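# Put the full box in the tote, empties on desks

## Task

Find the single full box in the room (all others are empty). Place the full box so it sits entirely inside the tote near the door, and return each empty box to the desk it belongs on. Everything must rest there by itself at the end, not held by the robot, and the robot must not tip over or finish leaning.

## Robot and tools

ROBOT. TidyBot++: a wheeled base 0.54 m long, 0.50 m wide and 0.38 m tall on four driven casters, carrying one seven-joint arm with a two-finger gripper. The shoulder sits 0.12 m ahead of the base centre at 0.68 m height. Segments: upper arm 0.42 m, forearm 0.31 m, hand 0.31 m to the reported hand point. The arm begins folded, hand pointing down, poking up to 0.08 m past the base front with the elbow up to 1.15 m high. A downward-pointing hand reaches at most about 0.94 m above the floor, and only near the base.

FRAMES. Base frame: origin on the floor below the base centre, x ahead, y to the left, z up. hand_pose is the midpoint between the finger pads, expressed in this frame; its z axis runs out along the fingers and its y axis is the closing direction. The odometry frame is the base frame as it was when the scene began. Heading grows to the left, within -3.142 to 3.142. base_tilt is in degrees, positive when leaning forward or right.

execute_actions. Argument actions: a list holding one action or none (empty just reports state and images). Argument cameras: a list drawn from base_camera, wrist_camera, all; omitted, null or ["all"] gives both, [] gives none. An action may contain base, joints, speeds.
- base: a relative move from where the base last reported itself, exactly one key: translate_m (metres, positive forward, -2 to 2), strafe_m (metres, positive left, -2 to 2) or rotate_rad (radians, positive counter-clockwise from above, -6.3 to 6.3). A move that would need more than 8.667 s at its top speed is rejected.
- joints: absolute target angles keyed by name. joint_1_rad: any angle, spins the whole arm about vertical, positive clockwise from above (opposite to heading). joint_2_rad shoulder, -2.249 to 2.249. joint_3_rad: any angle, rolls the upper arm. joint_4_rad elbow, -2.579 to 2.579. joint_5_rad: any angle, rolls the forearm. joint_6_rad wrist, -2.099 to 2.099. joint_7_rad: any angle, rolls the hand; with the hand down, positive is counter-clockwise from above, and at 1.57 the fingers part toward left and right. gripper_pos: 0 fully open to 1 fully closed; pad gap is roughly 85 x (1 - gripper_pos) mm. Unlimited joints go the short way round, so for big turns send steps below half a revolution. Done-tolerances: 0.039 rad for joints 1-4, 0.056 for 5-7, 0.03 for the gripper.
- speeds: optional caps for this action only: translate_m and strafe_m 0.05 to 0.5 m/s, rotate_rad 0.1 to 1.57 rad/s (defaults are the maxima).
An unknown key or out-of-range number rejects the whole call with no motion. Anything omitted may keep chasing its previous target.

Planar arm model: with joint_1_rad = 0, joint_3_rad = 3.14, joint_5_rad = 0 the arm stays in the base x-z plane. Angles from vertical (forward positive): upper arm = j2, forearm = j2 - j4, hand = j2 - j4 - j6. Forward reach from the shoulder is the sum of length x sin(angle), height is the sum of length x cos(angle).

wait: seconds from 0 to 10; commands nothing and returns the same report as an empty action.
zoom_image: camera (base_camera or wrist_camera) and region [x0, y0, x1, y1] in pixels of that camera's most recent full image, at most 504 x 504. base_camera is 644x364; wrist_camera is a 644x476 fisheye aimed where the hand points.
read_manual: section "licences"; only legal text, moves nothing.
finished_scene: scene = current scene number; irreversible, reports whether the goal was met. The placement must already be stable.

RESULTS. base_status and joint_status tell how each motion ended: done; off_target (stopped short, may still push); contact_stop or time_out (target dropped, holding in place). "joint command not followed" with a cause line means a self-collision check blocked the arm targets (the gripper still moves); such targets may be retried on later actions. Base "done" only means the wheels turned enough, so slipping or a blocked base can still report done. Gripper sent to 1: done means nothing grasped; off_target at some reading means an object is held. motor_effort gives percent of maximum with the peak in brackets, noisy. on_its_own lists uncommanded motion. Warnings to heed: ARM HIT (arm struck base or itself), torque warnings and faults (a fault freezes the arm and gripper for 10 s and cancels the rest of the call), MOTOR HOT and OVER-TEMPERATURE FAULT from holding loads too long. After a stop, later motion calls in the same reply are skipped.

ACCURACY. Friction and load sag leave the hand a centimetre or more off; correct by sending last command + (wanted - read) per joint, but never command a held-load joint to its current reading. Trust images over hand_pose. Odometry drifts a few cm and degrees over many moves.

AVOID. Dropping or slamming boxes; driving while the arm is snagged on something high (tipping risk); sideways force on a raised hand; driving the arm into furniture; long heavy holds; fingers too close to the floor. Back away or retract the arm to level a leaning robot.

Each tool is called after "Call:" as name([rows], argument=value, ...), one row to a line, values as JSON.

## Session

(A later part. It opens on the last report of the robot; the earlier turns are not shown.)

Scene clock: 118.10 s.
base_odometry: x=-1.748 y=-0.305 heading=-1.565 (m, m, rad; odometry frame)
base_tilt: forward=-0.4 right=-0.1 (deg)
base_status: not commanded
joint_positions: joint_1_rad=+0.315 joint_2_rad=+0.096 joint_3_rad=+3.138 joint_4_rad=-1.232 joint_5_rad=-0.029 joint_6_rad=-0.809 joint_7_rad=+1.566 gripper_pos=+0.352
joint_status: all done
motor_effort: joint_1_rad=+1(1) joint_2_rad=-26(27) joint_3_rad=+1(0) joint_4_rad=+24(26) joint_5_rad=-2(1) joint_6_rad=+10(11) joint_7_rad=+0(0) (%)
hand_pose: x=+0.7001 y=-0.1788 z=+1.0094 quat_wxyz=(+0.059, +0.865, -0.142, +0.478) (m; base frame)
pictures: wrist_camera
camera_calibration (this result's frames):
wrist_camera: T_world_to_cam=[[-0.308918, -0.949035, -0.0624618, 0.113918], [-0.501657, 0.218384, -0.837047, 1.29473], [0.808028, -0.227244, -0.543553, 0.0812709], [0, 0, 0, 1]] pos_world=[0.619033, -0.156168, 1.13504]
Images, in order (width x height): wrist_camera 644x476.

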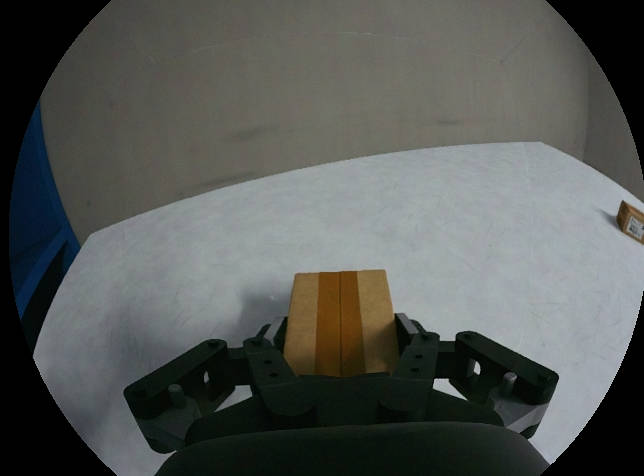

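Call:
execute_actions([
  {"joints":{"joint_2_rad":-0.05}},
], cameras=[])

Call:
execute_actions([
  {"base":{"translate_m":-0.5},"speeds":{"translate_m":0.3}},
], cameras=[])

Call:
execute_actions([
  {"base":{"strafe_m":-0.4},"joints":{"joint_1_rad":0.0,"joint_2_rad":-0.3,"joint_4_rad":-2.0,"joint_6_rad":-0.5},"speeds":{"strafe_m":0.3}},
])

Scene clock: 119.77 s.
base_odometry: x=-1.748 y=-0.305 heading=-1.565 (m, m, rad; odometry frame)
base_tilt: forward=-0.4 right=-0.1 (deg)
base_status: not commanded
joint_positions: joint_1_rad=+0.315 joint_2_rad=-0.041 joint_3_rad=+3.138 joint_4_rad=-1.236 joint_5_rad=-0.029 joint_6_rad=-0.809 joint_7_rad=+1.566 gripper_pos=+0.352
joint_status: all done
motor_effort: joint_1_rad=+1(0) joint_2_rad=-20(28) joint_3_rad=+1(0) joint_4_rad=+25(26) joint_5_rad=-1(1) joint_6_rad=+11(11) joint_7_rad=+0(0) (%)
hand_pose: x=+0.6524 y=-0.1633 z=+1.0869 quat_wxyz=(+0.068, +0.832, -0.135, +0.534) (m; base frame)
pictures: none
No camera images: the call's "cameras" was empty. Leave "cameras" out to get every camera's image.

Scene clock: 122.43 s.
base_odometry: x=-1.751 y=+0.196 heading=-1.565 (m, m, rad; odometry frame)
base_tilt: forward=-0.4 right=-0.1 (deg)
base_status: done
joint_positions: joint_1_rad=+0.315 joint_2_rad=-0.038 joint_3_rad=+3.138 joint_4_rad=-1.236 joint_5_rad=-0.028 joint_6_rad=-0.809 joint_7_rad=+1.566 gripper_pos=+0.352
joint_status: not commanded
motor_effort: joint_1_rad=+0(2) joint_2_rad=-21(24) joint_3_rad=+0(3) joint_4_rad=+24(26) joint_5_rad=-1(2) joint_6_rad=+11(11) joint_7_rad=+0(0) (%)
hand_pose: x=+0.6531 y=-0.1640 z=+1.0855 quat_wxyz=(+0.068, +0.832, -0.136, +0.533) (m; base frame)
pictures: none
No camera images: the call's "cameras" was empty. Leave "cameras" out to get every camera's image.

Scene clock: 124.83 s.
base_odometry: x=-2.151 y=+0.194 heading=-1.565 (m, m, rad; odometry frame)
base_tilt: forward=-0.5 right=-0.1 (deg)
base_status: done
joint_positions: joint_1_rad=+0.017 joint_2_rad=-0.277 joint_3_rad=+3.138 joint_4_rad=-1.996 joint_5_rad=-0.028 joint_6_rad=-0.538 joint_7_rad=+1.566 gripper_pos=+0.352
joint_status: all done
motor_effort: joint_1_rad=+1(2) joint_2_rad=-11(20) joint_3_rad=+1(3) joint_4_rad=+24(26) joint_5_rad=-1(0) joint_6_rad=+9(12) joint_7_rad=+0(0) (%)
hand_pose: x=+0.5557 y=+0.0003 z=+0.8429 quat_wxyz=(-0.010, +0.904, -0.016, +0.428) (m; base frame)
pictures: base_camera, wrist_camera
camera_calibration (this result's frames):
wrist_camera: T_world_to_cam=[[-0.0316541, -0.99771, -0.0597654, 0.0725936], [-0.639615, 0.0661688, -0.765842, 1.06057], [0.768043, 0.0139848, -0.640245, 0.251797], [0, 0, 0, 1]] pos_world=[0.487265, -0.00127073, 0.977782]
Images, in order (width x height): base_camera 644x364, wrist_camera 644x476.

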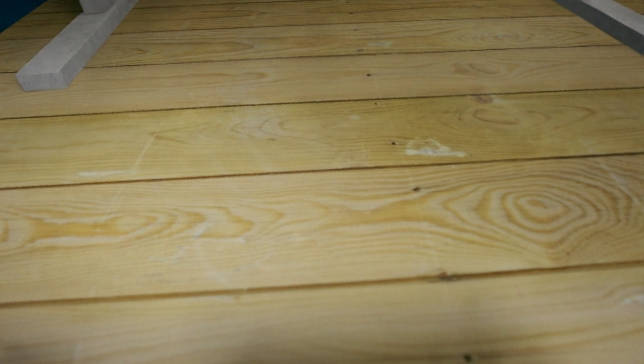

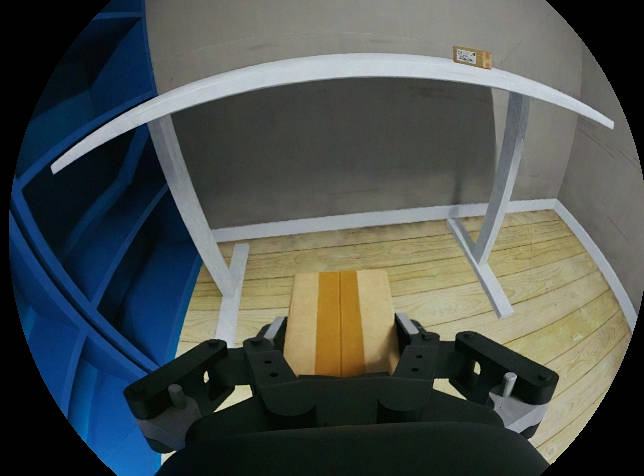

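Call:
execute_actions([
  {"base":{"translate_m":-1.5}},
], cameras=[])

Call:
execute_actions([
  {"base":{"rotate_rad":1.57},"speeds":{"rotate_rad":0.8}},
])

Scene clock: 129.63 s.
base_odometry: x=-2.159 y=+1.694 heading=-1.565 (m, m, rad; odometry frame)
base_tilt: forward=-0.5 right=-0.1 (deg)
base_status: done
joint_positions: joint_1_rad=+0.016 joint_2_rad=-0.287 joint_3_rad=+3.138 joint_4_rad=-1.997 joint_5_rad=-0.028 joint_6_rad=-0.533 joint_7_rad=+1.566 gripper_pos=+0.352
joint_status: not commanded
motor_effort: joint_1_rad=+1(1) joint_2_rad=-12(16) joint_3_rad=+1(1) joint_4_rad=+24(24) joint_5_rad=-3(2) joint_6_rad=+9(10) joint_7_rad=+0(0) (%)
hand_pose: x=+0.5548 y=+0.0005 z=+0.8481 quat_wxyz=(-0.010, +0.901, -0.016, +0.434) (m; base frame)
pictures: none
No camera images: the call's "cameras" was empty. Leave "cameras" out to get every camera's image.

Scene clock: 132.43 s.
base_odometry: x=-2.159 y=+1.694 heading=+0.005 (m, m, rad; odometry frame)
base_tilt: forward=-0.4 right=-0.1 (deg)
base_status: done
joint_positions: joint_1_rad=+0.009 joint_2_rad=-0.287 joint_3_rad=+3.138 joint_4_rad=-1.997 joint_5_rad=-0.028 joint_6_rad=-0.533 joint_7_rad=+1.566 gripper_pos=+0.352
joint_status: not commanded
motor_effort: joint_1_rad=+1(0) joint_2_rad=-12(13) joint_3_rad=+1(3) joint_4_rad=+25(24) joint_5_rad=-1(2) joint_6_rad=+10(9) joint_7_rad=+0(0) (%)
hand_pose: x=+0.5548 y=+0.0036 z=+0.8481 quat_wxyz=(-0.011, +0.901, -0.013, +0.434) (m; base frame)
pictures: base_camera, wrist_camera
camera_calibration (this result's frames):
wrist_camera: T_world_to_cam=[[-0.0234145, -0.997925, -0.0599713, 0.0717353], [-0.629039, 0.0613307, -0.774951, 1.06561], [0.777021, 0.0195793, -0.62917, 0.241457], [0, 0, 0, 1]] pos_world=[0.484372, 0.00150438, 0.982015]
Images, in order (width x height): base_camera 644x364, wrist_camera 644x476.

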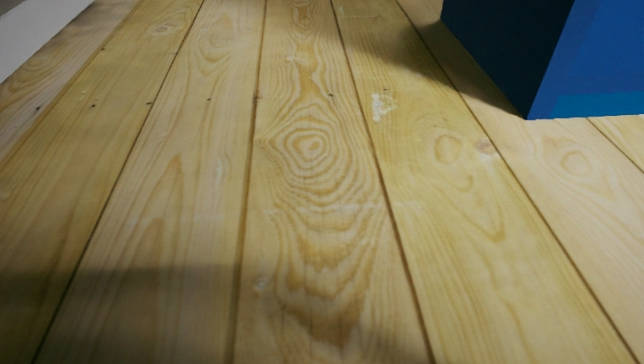

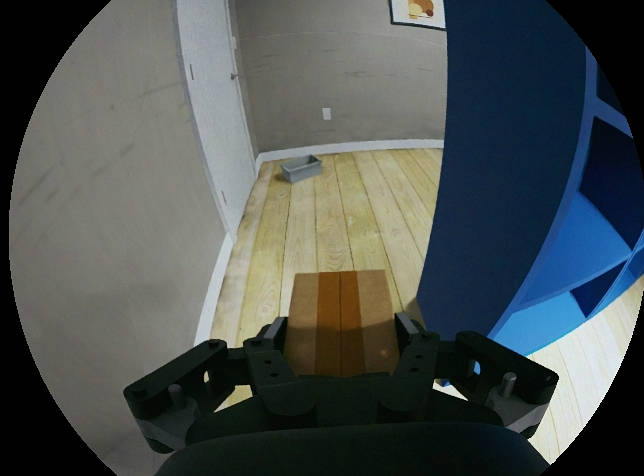

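Call:
execute_actions([
  {"base":{"strafe_m":0.1}},
], cameras=[])

Call:
execute_actions([
  {"base":{"rotate_rad":0.03}},
], cameras=[])

Call:
execute_actions([
  {"base":{"translate_m":1.7}},
])

Scene clock: 134.00 s.
base_odometry: x=-2.160 y=+1.794 heading=+0.005 (m, m, rad; odometry frame)
base_tilt: forward=-0.5 right=-0.1 (deg)
base_status: done
joint_positions: joint_1_rad=+0.007 joint_2_rad=-0.287 joint_3_rad=+3.138 joint_4_rad=-1.997 joint_5_rad=-0.028 joint_6_rad=-0.533 joint_7_rad=+1.566 gripper_pos=+0.352
joint_status: not commanded
motor_effort: joint_1_rad=+0(0) joint_2_rad=-12(12) joint_3_rad=+1(3) joint_4_rad=+25(25) joint_5_rad=-1(2) joint_6_rad=+10(10) joint_7_rad=+0(0) (%)
hand_pose: x=+0.5548 y=+0.0045 z=+0.8481 quat_wxyz=(-0.012, +0.901, -0.012, +0.434) (m; base frame)
pictures: none
No camera images: the call's "cameras" was empty. Leave "cameras" out to get every camera's image.

Scene clock: 134.60 s.
base_odometry: x=-2.160 y=+1.794 heading=+0.035 (m, m, rad; odometry frame)
base_tilt: forward=-0.4 right=-0.1 (deg)
base_status: done
joint_positions: joint_1_rad=+0.005 joint_2_rad=-0.287 joint_3_rad=+3.138 joint_4_rad=-1.997 joint_5_rad=-0.028 joint_6_rad=-0.533 joint_7_rad=+1.566 gripper_pos=+0.352
joint_status: not commanded
motor_effort: joint_1_rad=+1(0) joint_2_rad=-11(12) joint_3_rad=+1(3) joint_4_rad=+25(24) joint_5_rad=-1(1) joint_6_rad=+10(9) joint_7_rad=+0(0) (%)
hand_pose: x=+0.5547 y=+0.0054 z=+0.8481 quat_wxyz=(-0.012, +0.901, -0.011, +0.434) (m; base frame)
pictures: none
No camera images: the call's "cameras" was empty. Leave "cameras" out to get every camera's image.

Scene clock: 139.37 s.
base_odometry: x=-0.461 y=+1.854 heading=+0.035 (m, m, rad; odometry frame)
base_tilt: forward=-0.5 right=-0.1 (deg)
base_status: done
joint_positions: joint_1_rad=+0.005 joint_2_rad=-0.287 joint_3_rad=+3.138 joint_4_rad=-1.997 joint_5_rad=-0.028 joint_6_rad=-0.533 joint_7_rad=+1.566 gripper_pos=+0.352
joint_status: not commanded
motor_effort: joint_1_rad=+1(1) joint_2_rad=-12(14) joint_3_rad=+1(1) joint_4_rad=+25(26) joint_5_rad=-2(2) joint_6_rad=+10(10) joint_7_rad=+0(0) (%)
hand_pose: x=+0.5549 y=+0.0054 z=+0.8481 quat_wxyz=(-0.012, +0.901, -0.011, +0.435) (m; base frame)
pictures: base_camera, wrist_camera
camera_calibration (this result's frames):
wrist_camera: T_world_to_cam=[[-0.0192991, -0.998014, -0.0599565, 0.0712287], [-0.628907, 0.0587358, -0.775259, 1.06575], [0.777241, 0.0227453, -0.628792, 0.240879], [0, 0, 0, 1]] pos_world=[0.484411, 0.00301073, 0.981965]
Images, in order (width x height): base_camera 644x364, wrist_camera 644x476.

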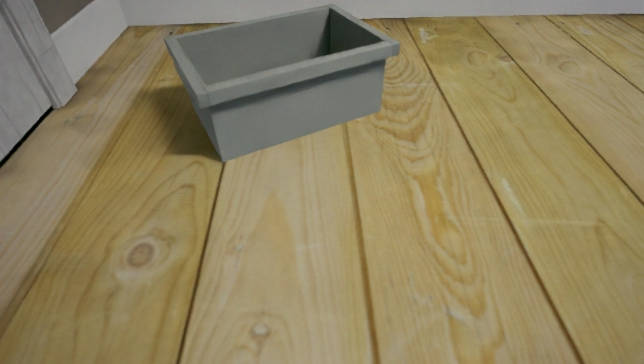

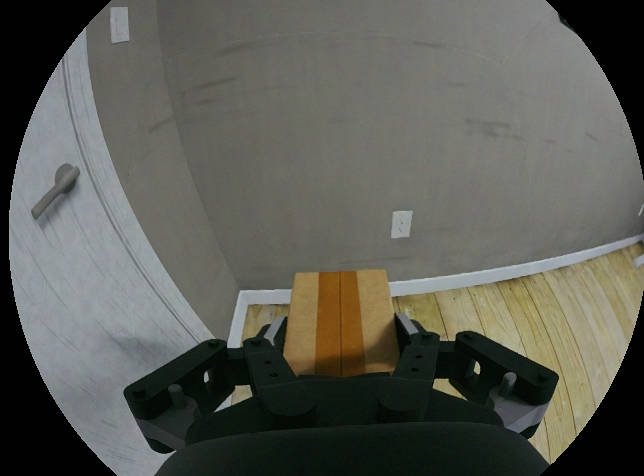

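Call:
execute_actions([
  {"base":{"strafe_m":0.06},"joints":{"joint_2_rad":1.3,"joint_4_rad":-1.5,"joint_6_rad":0.2}},
])

Scene clock: 143.50 s.
base_odometry: x=-0.463 y=+1.914 heading=+0.035 (m, m, rad; odometry frame)
base_tilt: forward=-0.4 right=-0.1 (deg)
base_status: done
joint_positions: joint_1_rad=+0.004 joint_2_rad=+1.313 joint_3_rad=+3.138 joint_4_rad=-1.531 joint_5_rad=-0.028 joint_6_rad=+0.167 joint_7_rad=+1.566 gripper_pos=+0.352
joint_status: all done
motor_effort: joint_1_rad=+0(1) joint_2_rad=-43(46) joint_3_rad=+0(3) joint_4_rad=+8(24) joint_5_rad=-1(2) joint_6_rad=+6(8) joint_7_rad=+0(0) (%)
hand_pose: x=+0.7574 y=-0.0004 z=+0.2102 quat_wxyz=(-0.003, +0.973, -0.019, +0.230) (m; base frame)
pictures: base_camera, wrist_camera
camera_calibration (this result's frames):
wrist_camera: T_world_to_cam=[[-0.0566399, -0.997754, -0.0357692, 0.0543071], [-0.896122, 0.0666008, -0.438782, 0.830618], [0.440179, 0.00720094, -0.897881, -0.00568072], [0, 0, 0, 1]] pos_world=[0.749912, -0.00109385, 0.361303]
Images, in order (width x height): base_camera 644x364, wrist_camera 644x476.

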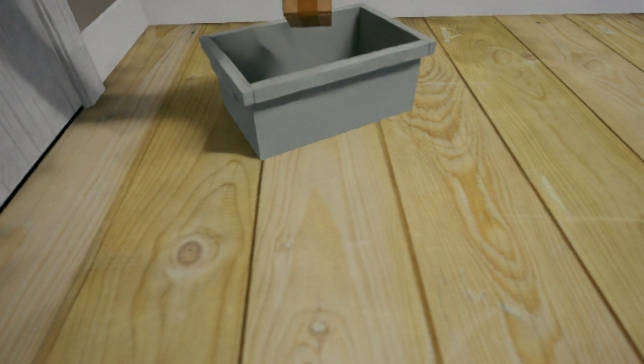

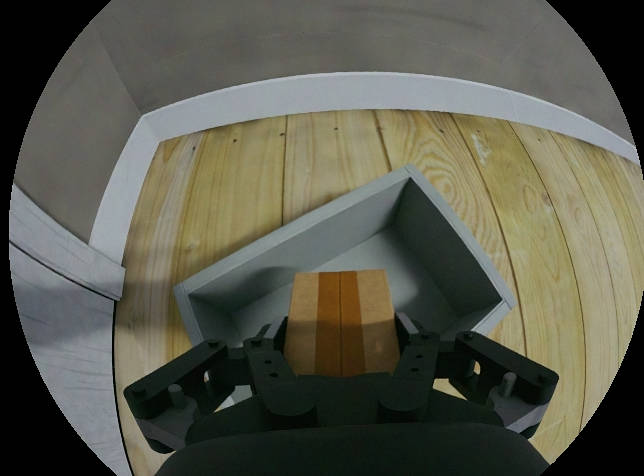

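Call:
execute_actions([
  {"joints":{"joint_2_rad":1.54,"joint_4_rad":-1.47,"joint_6_rad":0.42}},
])

Scene clock: 145.13 s.
base_odometry: x=-0.463 y=+1.914 heading=+0.035 (m, m, rad; odometry frame)
base_tilt: forward=-0.4 right=-0.1 (deg)
base_status: not commanded
joint_positions: joint_1_rad=+0.003 joint_2_rad=+1.552 joint_3_rad=+3.138 joint_4_rad=-1.488 joint_5_rad=-0.028 joint_6_rad=+0.392 joint_7_rad=+1.566 gripper_pos=+0.352
joint_status: all done
motor_effort: joint_1_rad=+1(4) joint_2_rad=-41(43) joint_3_rad=+0(2) joint_4_rad=+4(9) joint_5_rad=-1(2) joint_6_rad=+6(6) joint_7_rad=+0(1) (%)
hand_pose: x=+0.7191 y=-0.0019 z=+0.1029 quat_wxyz=(+0.000, +0.969, -0.019, +0.244) (m; base frame)
pictures: base_camera, wrist_camera
camera_calibration (this result's frames):
wrist_camera: T_world_to_cam=[[-0.0571639, -0.997877, -0.031197, 0.0467064], [-0.882782, 0.0651158, -0.465247, 0.742443], [0.466291, 0.000944804, -0.884631, -0.105302], [0, 0, 0, 1]] pos_world=[0.707187, -0.00163804, 0.253723]
Images, in order (width x height): base_camera 644x364, wrist_camera 644x476.

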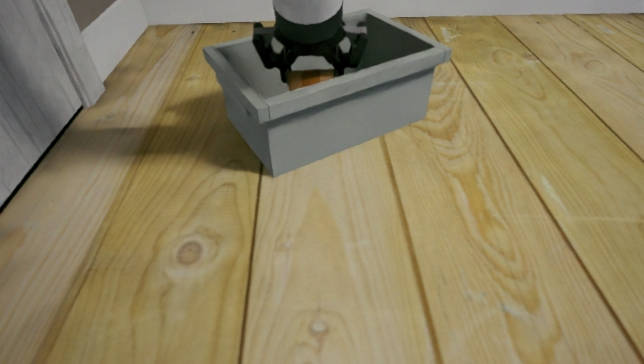

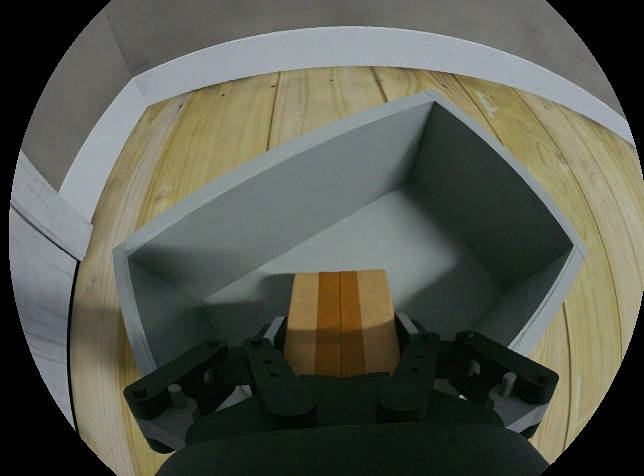

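Call:
execute_actions([
  {"base":{"translate_m":0.04},"speeds":{"translate_m":0.08}},
], cameras=[])

Call:
execute_actions([
  {"joints":{"joint_2_rad":1.59,"joint_6_rad":0.47}},
])

Scene clock: 146.47 s.
base_odometry: x=-0.423 y=+1.916 heading=+0.035 (m, m, rad; odometry frame)
base_tilt: forward=-0.4 right=-0.1 (deg)
base_status: done
joint_positions: joint_1_rad=+0.003 joint_2_rad=+1.553 joint_3_rad=+3.138 joint_4_rad=-1.487 joint_5_rad=-0.028 joint_6_rad=+0.393 joint_7_rad=+1.566 gripper_pos=+0.352
joint_status: not commanded
motor_effort: joint_1_rad=+0(0) joint_2_rad=-42(44) joint_3_rad=+0(1) joint_4_rad=+5(6) joint_5_rad=+0(1) joint_6_rad=+6(7) joint_7_rad=+0(0) (%)
hand_pose: x=+0.7194 y=-0.0019 z=+0.1028 quat_wxyz=(+0.000, +0.969, -0.019, +0.245) (m; base frame)
pictures: none
No camera images: the call's "cameras" was empty. Leave "cameras" out to get every camera's image.

Scene clock: 147.33 s.
base_odometry: x=-0.423 y=+1.916 heading=+0.035 (m, m, rad; odometry frame)
base_tilt: forward=-0.4 right=-0.1 (deg)
base_status: not commanded
joint_positions: joint_1_rad=+0.003 joint_2_rad=+1.603 joint_3_rad=+3.138 joint_4_rad=-1.487 joint_5_rad=-0.028 joint_6_rad=+0.439 joint_7_rad=+1.566 gripper_pos=+0.352
joint_status: all done
motor_effort: joint_1_rad=+1(1) joint_2_rad=-40(42) joint_3_rad=+0(0) joint_4_rad=+4(5) joint_5_rad=-1(2) joint_6_rad=+6(7) joint_7_rad=+0(0) (%)
hand_pose: x=+0.7027 y=-0.0023 z=+0.0801 quat_wxyz=(+0.001, +0.970, -0.019, +0.243) (m; base frame)
pictures: base_camera, wrist_camera
camera_calibration (this result's frames):
wrist_camera: T_world_to_cam=[[-0.0575195, -0.997902, -0.0297316, 0.0448402], [-0.883973, 0.0647483, -0.463033, 0.718014], [0.463987, -0.000351498, -0.885842, -0.116159], [0, 0, 0, 1]] pos_world=[0.691181, -0.00178491, 0.230899]
Images, in order (width x height): base_camera 644x364, wrist_camera 644x476.

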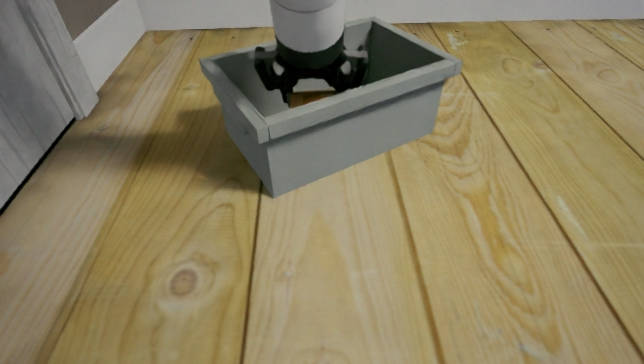

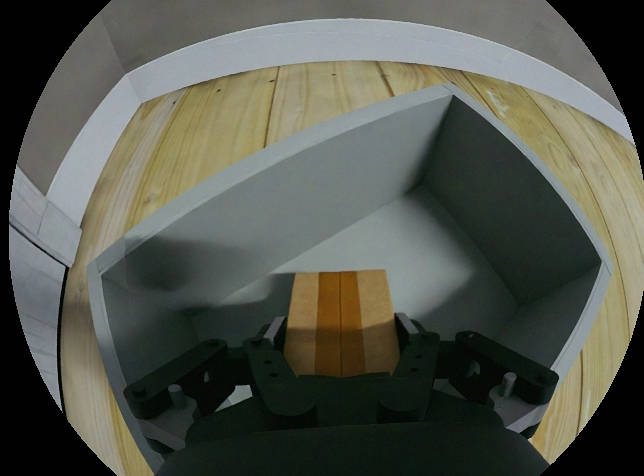

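Inside; release partially.

Call:
execute_actions([
  {"joints":{"gripper_pos":0.15}},
], cameras=[])

Call:
execute_actions([
  {"joints":{"joint_2_rad":1.2,"joint_6_rad":0.08}},
])

Scene clock: 148.53 s.
base_odometry: x=-0.423 y=+1.916 heading=+0.035 (m, m, rad; odometry frame)
base_tilt: forward=-0.4 right=-0.1 (deg)
base_status: not commanded
joint_positions: joint_1_rad=+0.003 joint_2_rad=+1.597 joint_3_rad=+3.138 joint_4_rad=-1.487 joint_5_rad=-0.028 joint_6_rad=+0.445 joint_7_rad=+1.566 gripper_pos=+0.150
joint_status: all done
motor_effort: joint_1_rad=+0(0) joint_2_rad=-37(41) joint_3_rad=+0(1) joint_4_rad=+4(4) joint_5_rad=-1(1) joint_6_rad=+5(6) joint_7_rad=+0(0) (%)
hand_pose: x=+0.7079 y=-0.0023 z=+0.0844 quat_wxyz=(+0.001, +0.968, -0.019, +0.249) (m; base frame)
pictures: none
No camera images: the call's "cameras" was empty. Leave "cameras" out to get every camera's image.

Scene clock: 150.27 s.
base_odometry: x=-0.423 y=+1.916 heading=+0.035 (m, m, rad; odometry frame)
base_tilt: forward=-0.4 right=-0.1 (deg)
base_status: not commanded
joint_positions: joint_1_rad=+0.003 joint_2_rad=+1.200 joint_3_rad=+3.138 joint_4_rad=-1.483 joint_5_rad=-0.028 joint_6_rad=+0.104 joint_7_rad=+1.566 gripper_pos=+0.150
joint_status: all done
motor_effort: joint_1_rad=+1(1) joint_2_rad=-41(43) joint_3_rad=+0(0) joint_4_rad=+10(11) joint_5_rad=-1(1) joint_6_rad=+5(5) joint_7_rad=+0(0) (%)
hand_pose: x=+0.8167 y=+0.0003 z=+0.2894 quat_wxyz=(-0.005, +0.960, -0.018, +0.278) (m; base frame)
pictures: base_camera, wrist_camera
camera_calibration (this result's frames):
wrist_camera: T_world_to_cam=[[-0.0513519, -0.997783, -0.0423347, 0.0587973], [-0.848498, 0.065947, -0.525074, 0.904536], [0.526701, 0.00895735, -0.850003, -0.0452273], [0, 0, 0, 1]] pos_world=[0.794337, -0.000579319, 0.438994]
Images, in order (width x height): base_camera 644x364, wrist_camera 644x476.

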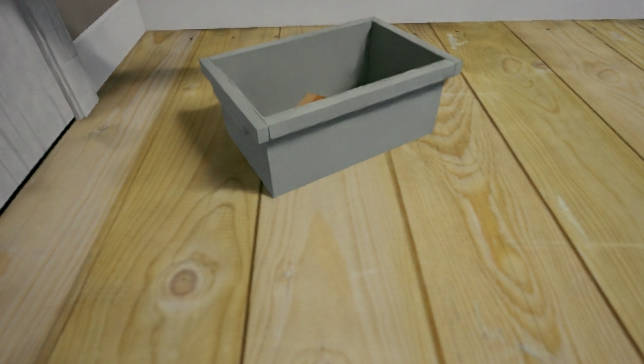

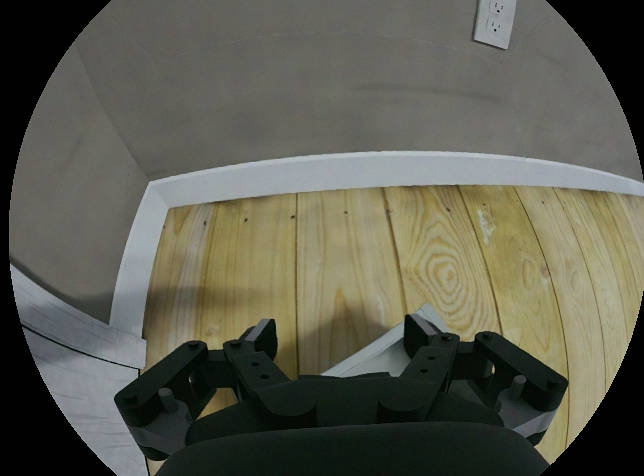

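Call:
execute_actions([
  {"base":{"translate_m":-0.12}},
], cameras=["wrist_camera"])

Scene clock: 151.80 s.
base_odometry: x=-0.543 y=+1.911 heading=+0.035 (m, m, rad; odometry frame)
base_tilt: forward=-0.4 right=-0.1 (deg)
base_status: done
joint_positions: joint_1_rad=+0.003 joint_2_rad=+1.200 joint_3_rad=+3.138 joint_4_rad=-1.482 joint_5_rad=-0.028 joint_6_rad=+0.102 joint_7_rad=+1.566 gripper_pos=+0.150
joint_status: not commanded
motor_effort: joint_1_rad=+1(3) joint_2_rad=-42(43) joint_3_rad=+0(1) joint_4_rad=+10(13) joint_5_rad=-2(2) joint_6_rad=+5(6) joint_7_rad=+0(0) (%)
hand_pose: x=+0.8163 y=+0.0003 z=+0.2891 quat_wxyz=(-0.005, +0.961, -0.018, +0.277) (m; base frame)
pictures: wrist_camera
camera_calibration (this result's frames):
wrist_camera: T_world_to_cam=[[-0.0514062, -0.997782, -0.0422905, 0.0588168], [-0.849699, 0.0659494, -0.523127, 0.90438], [0.524756, 0.00904223, -0.851205, -0.0433107], [0, 0, 0, 1]] pos_world=[0.794202, -0.000565368, 0.438727]
Images, in order (width x height): wrist_camera 644x476.

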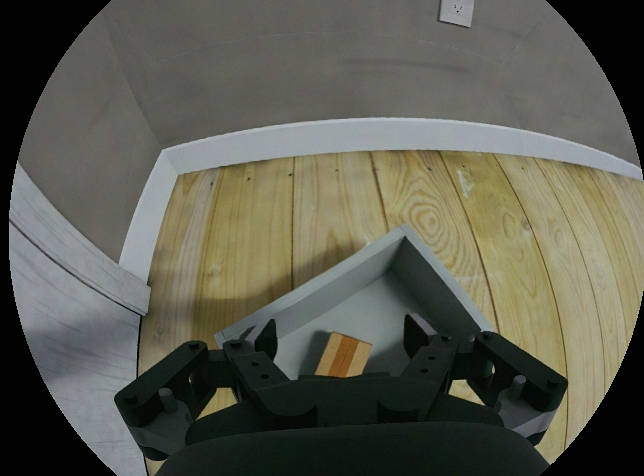

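Call:
finished_scene(scene=1)

The scene is finished: the task was done.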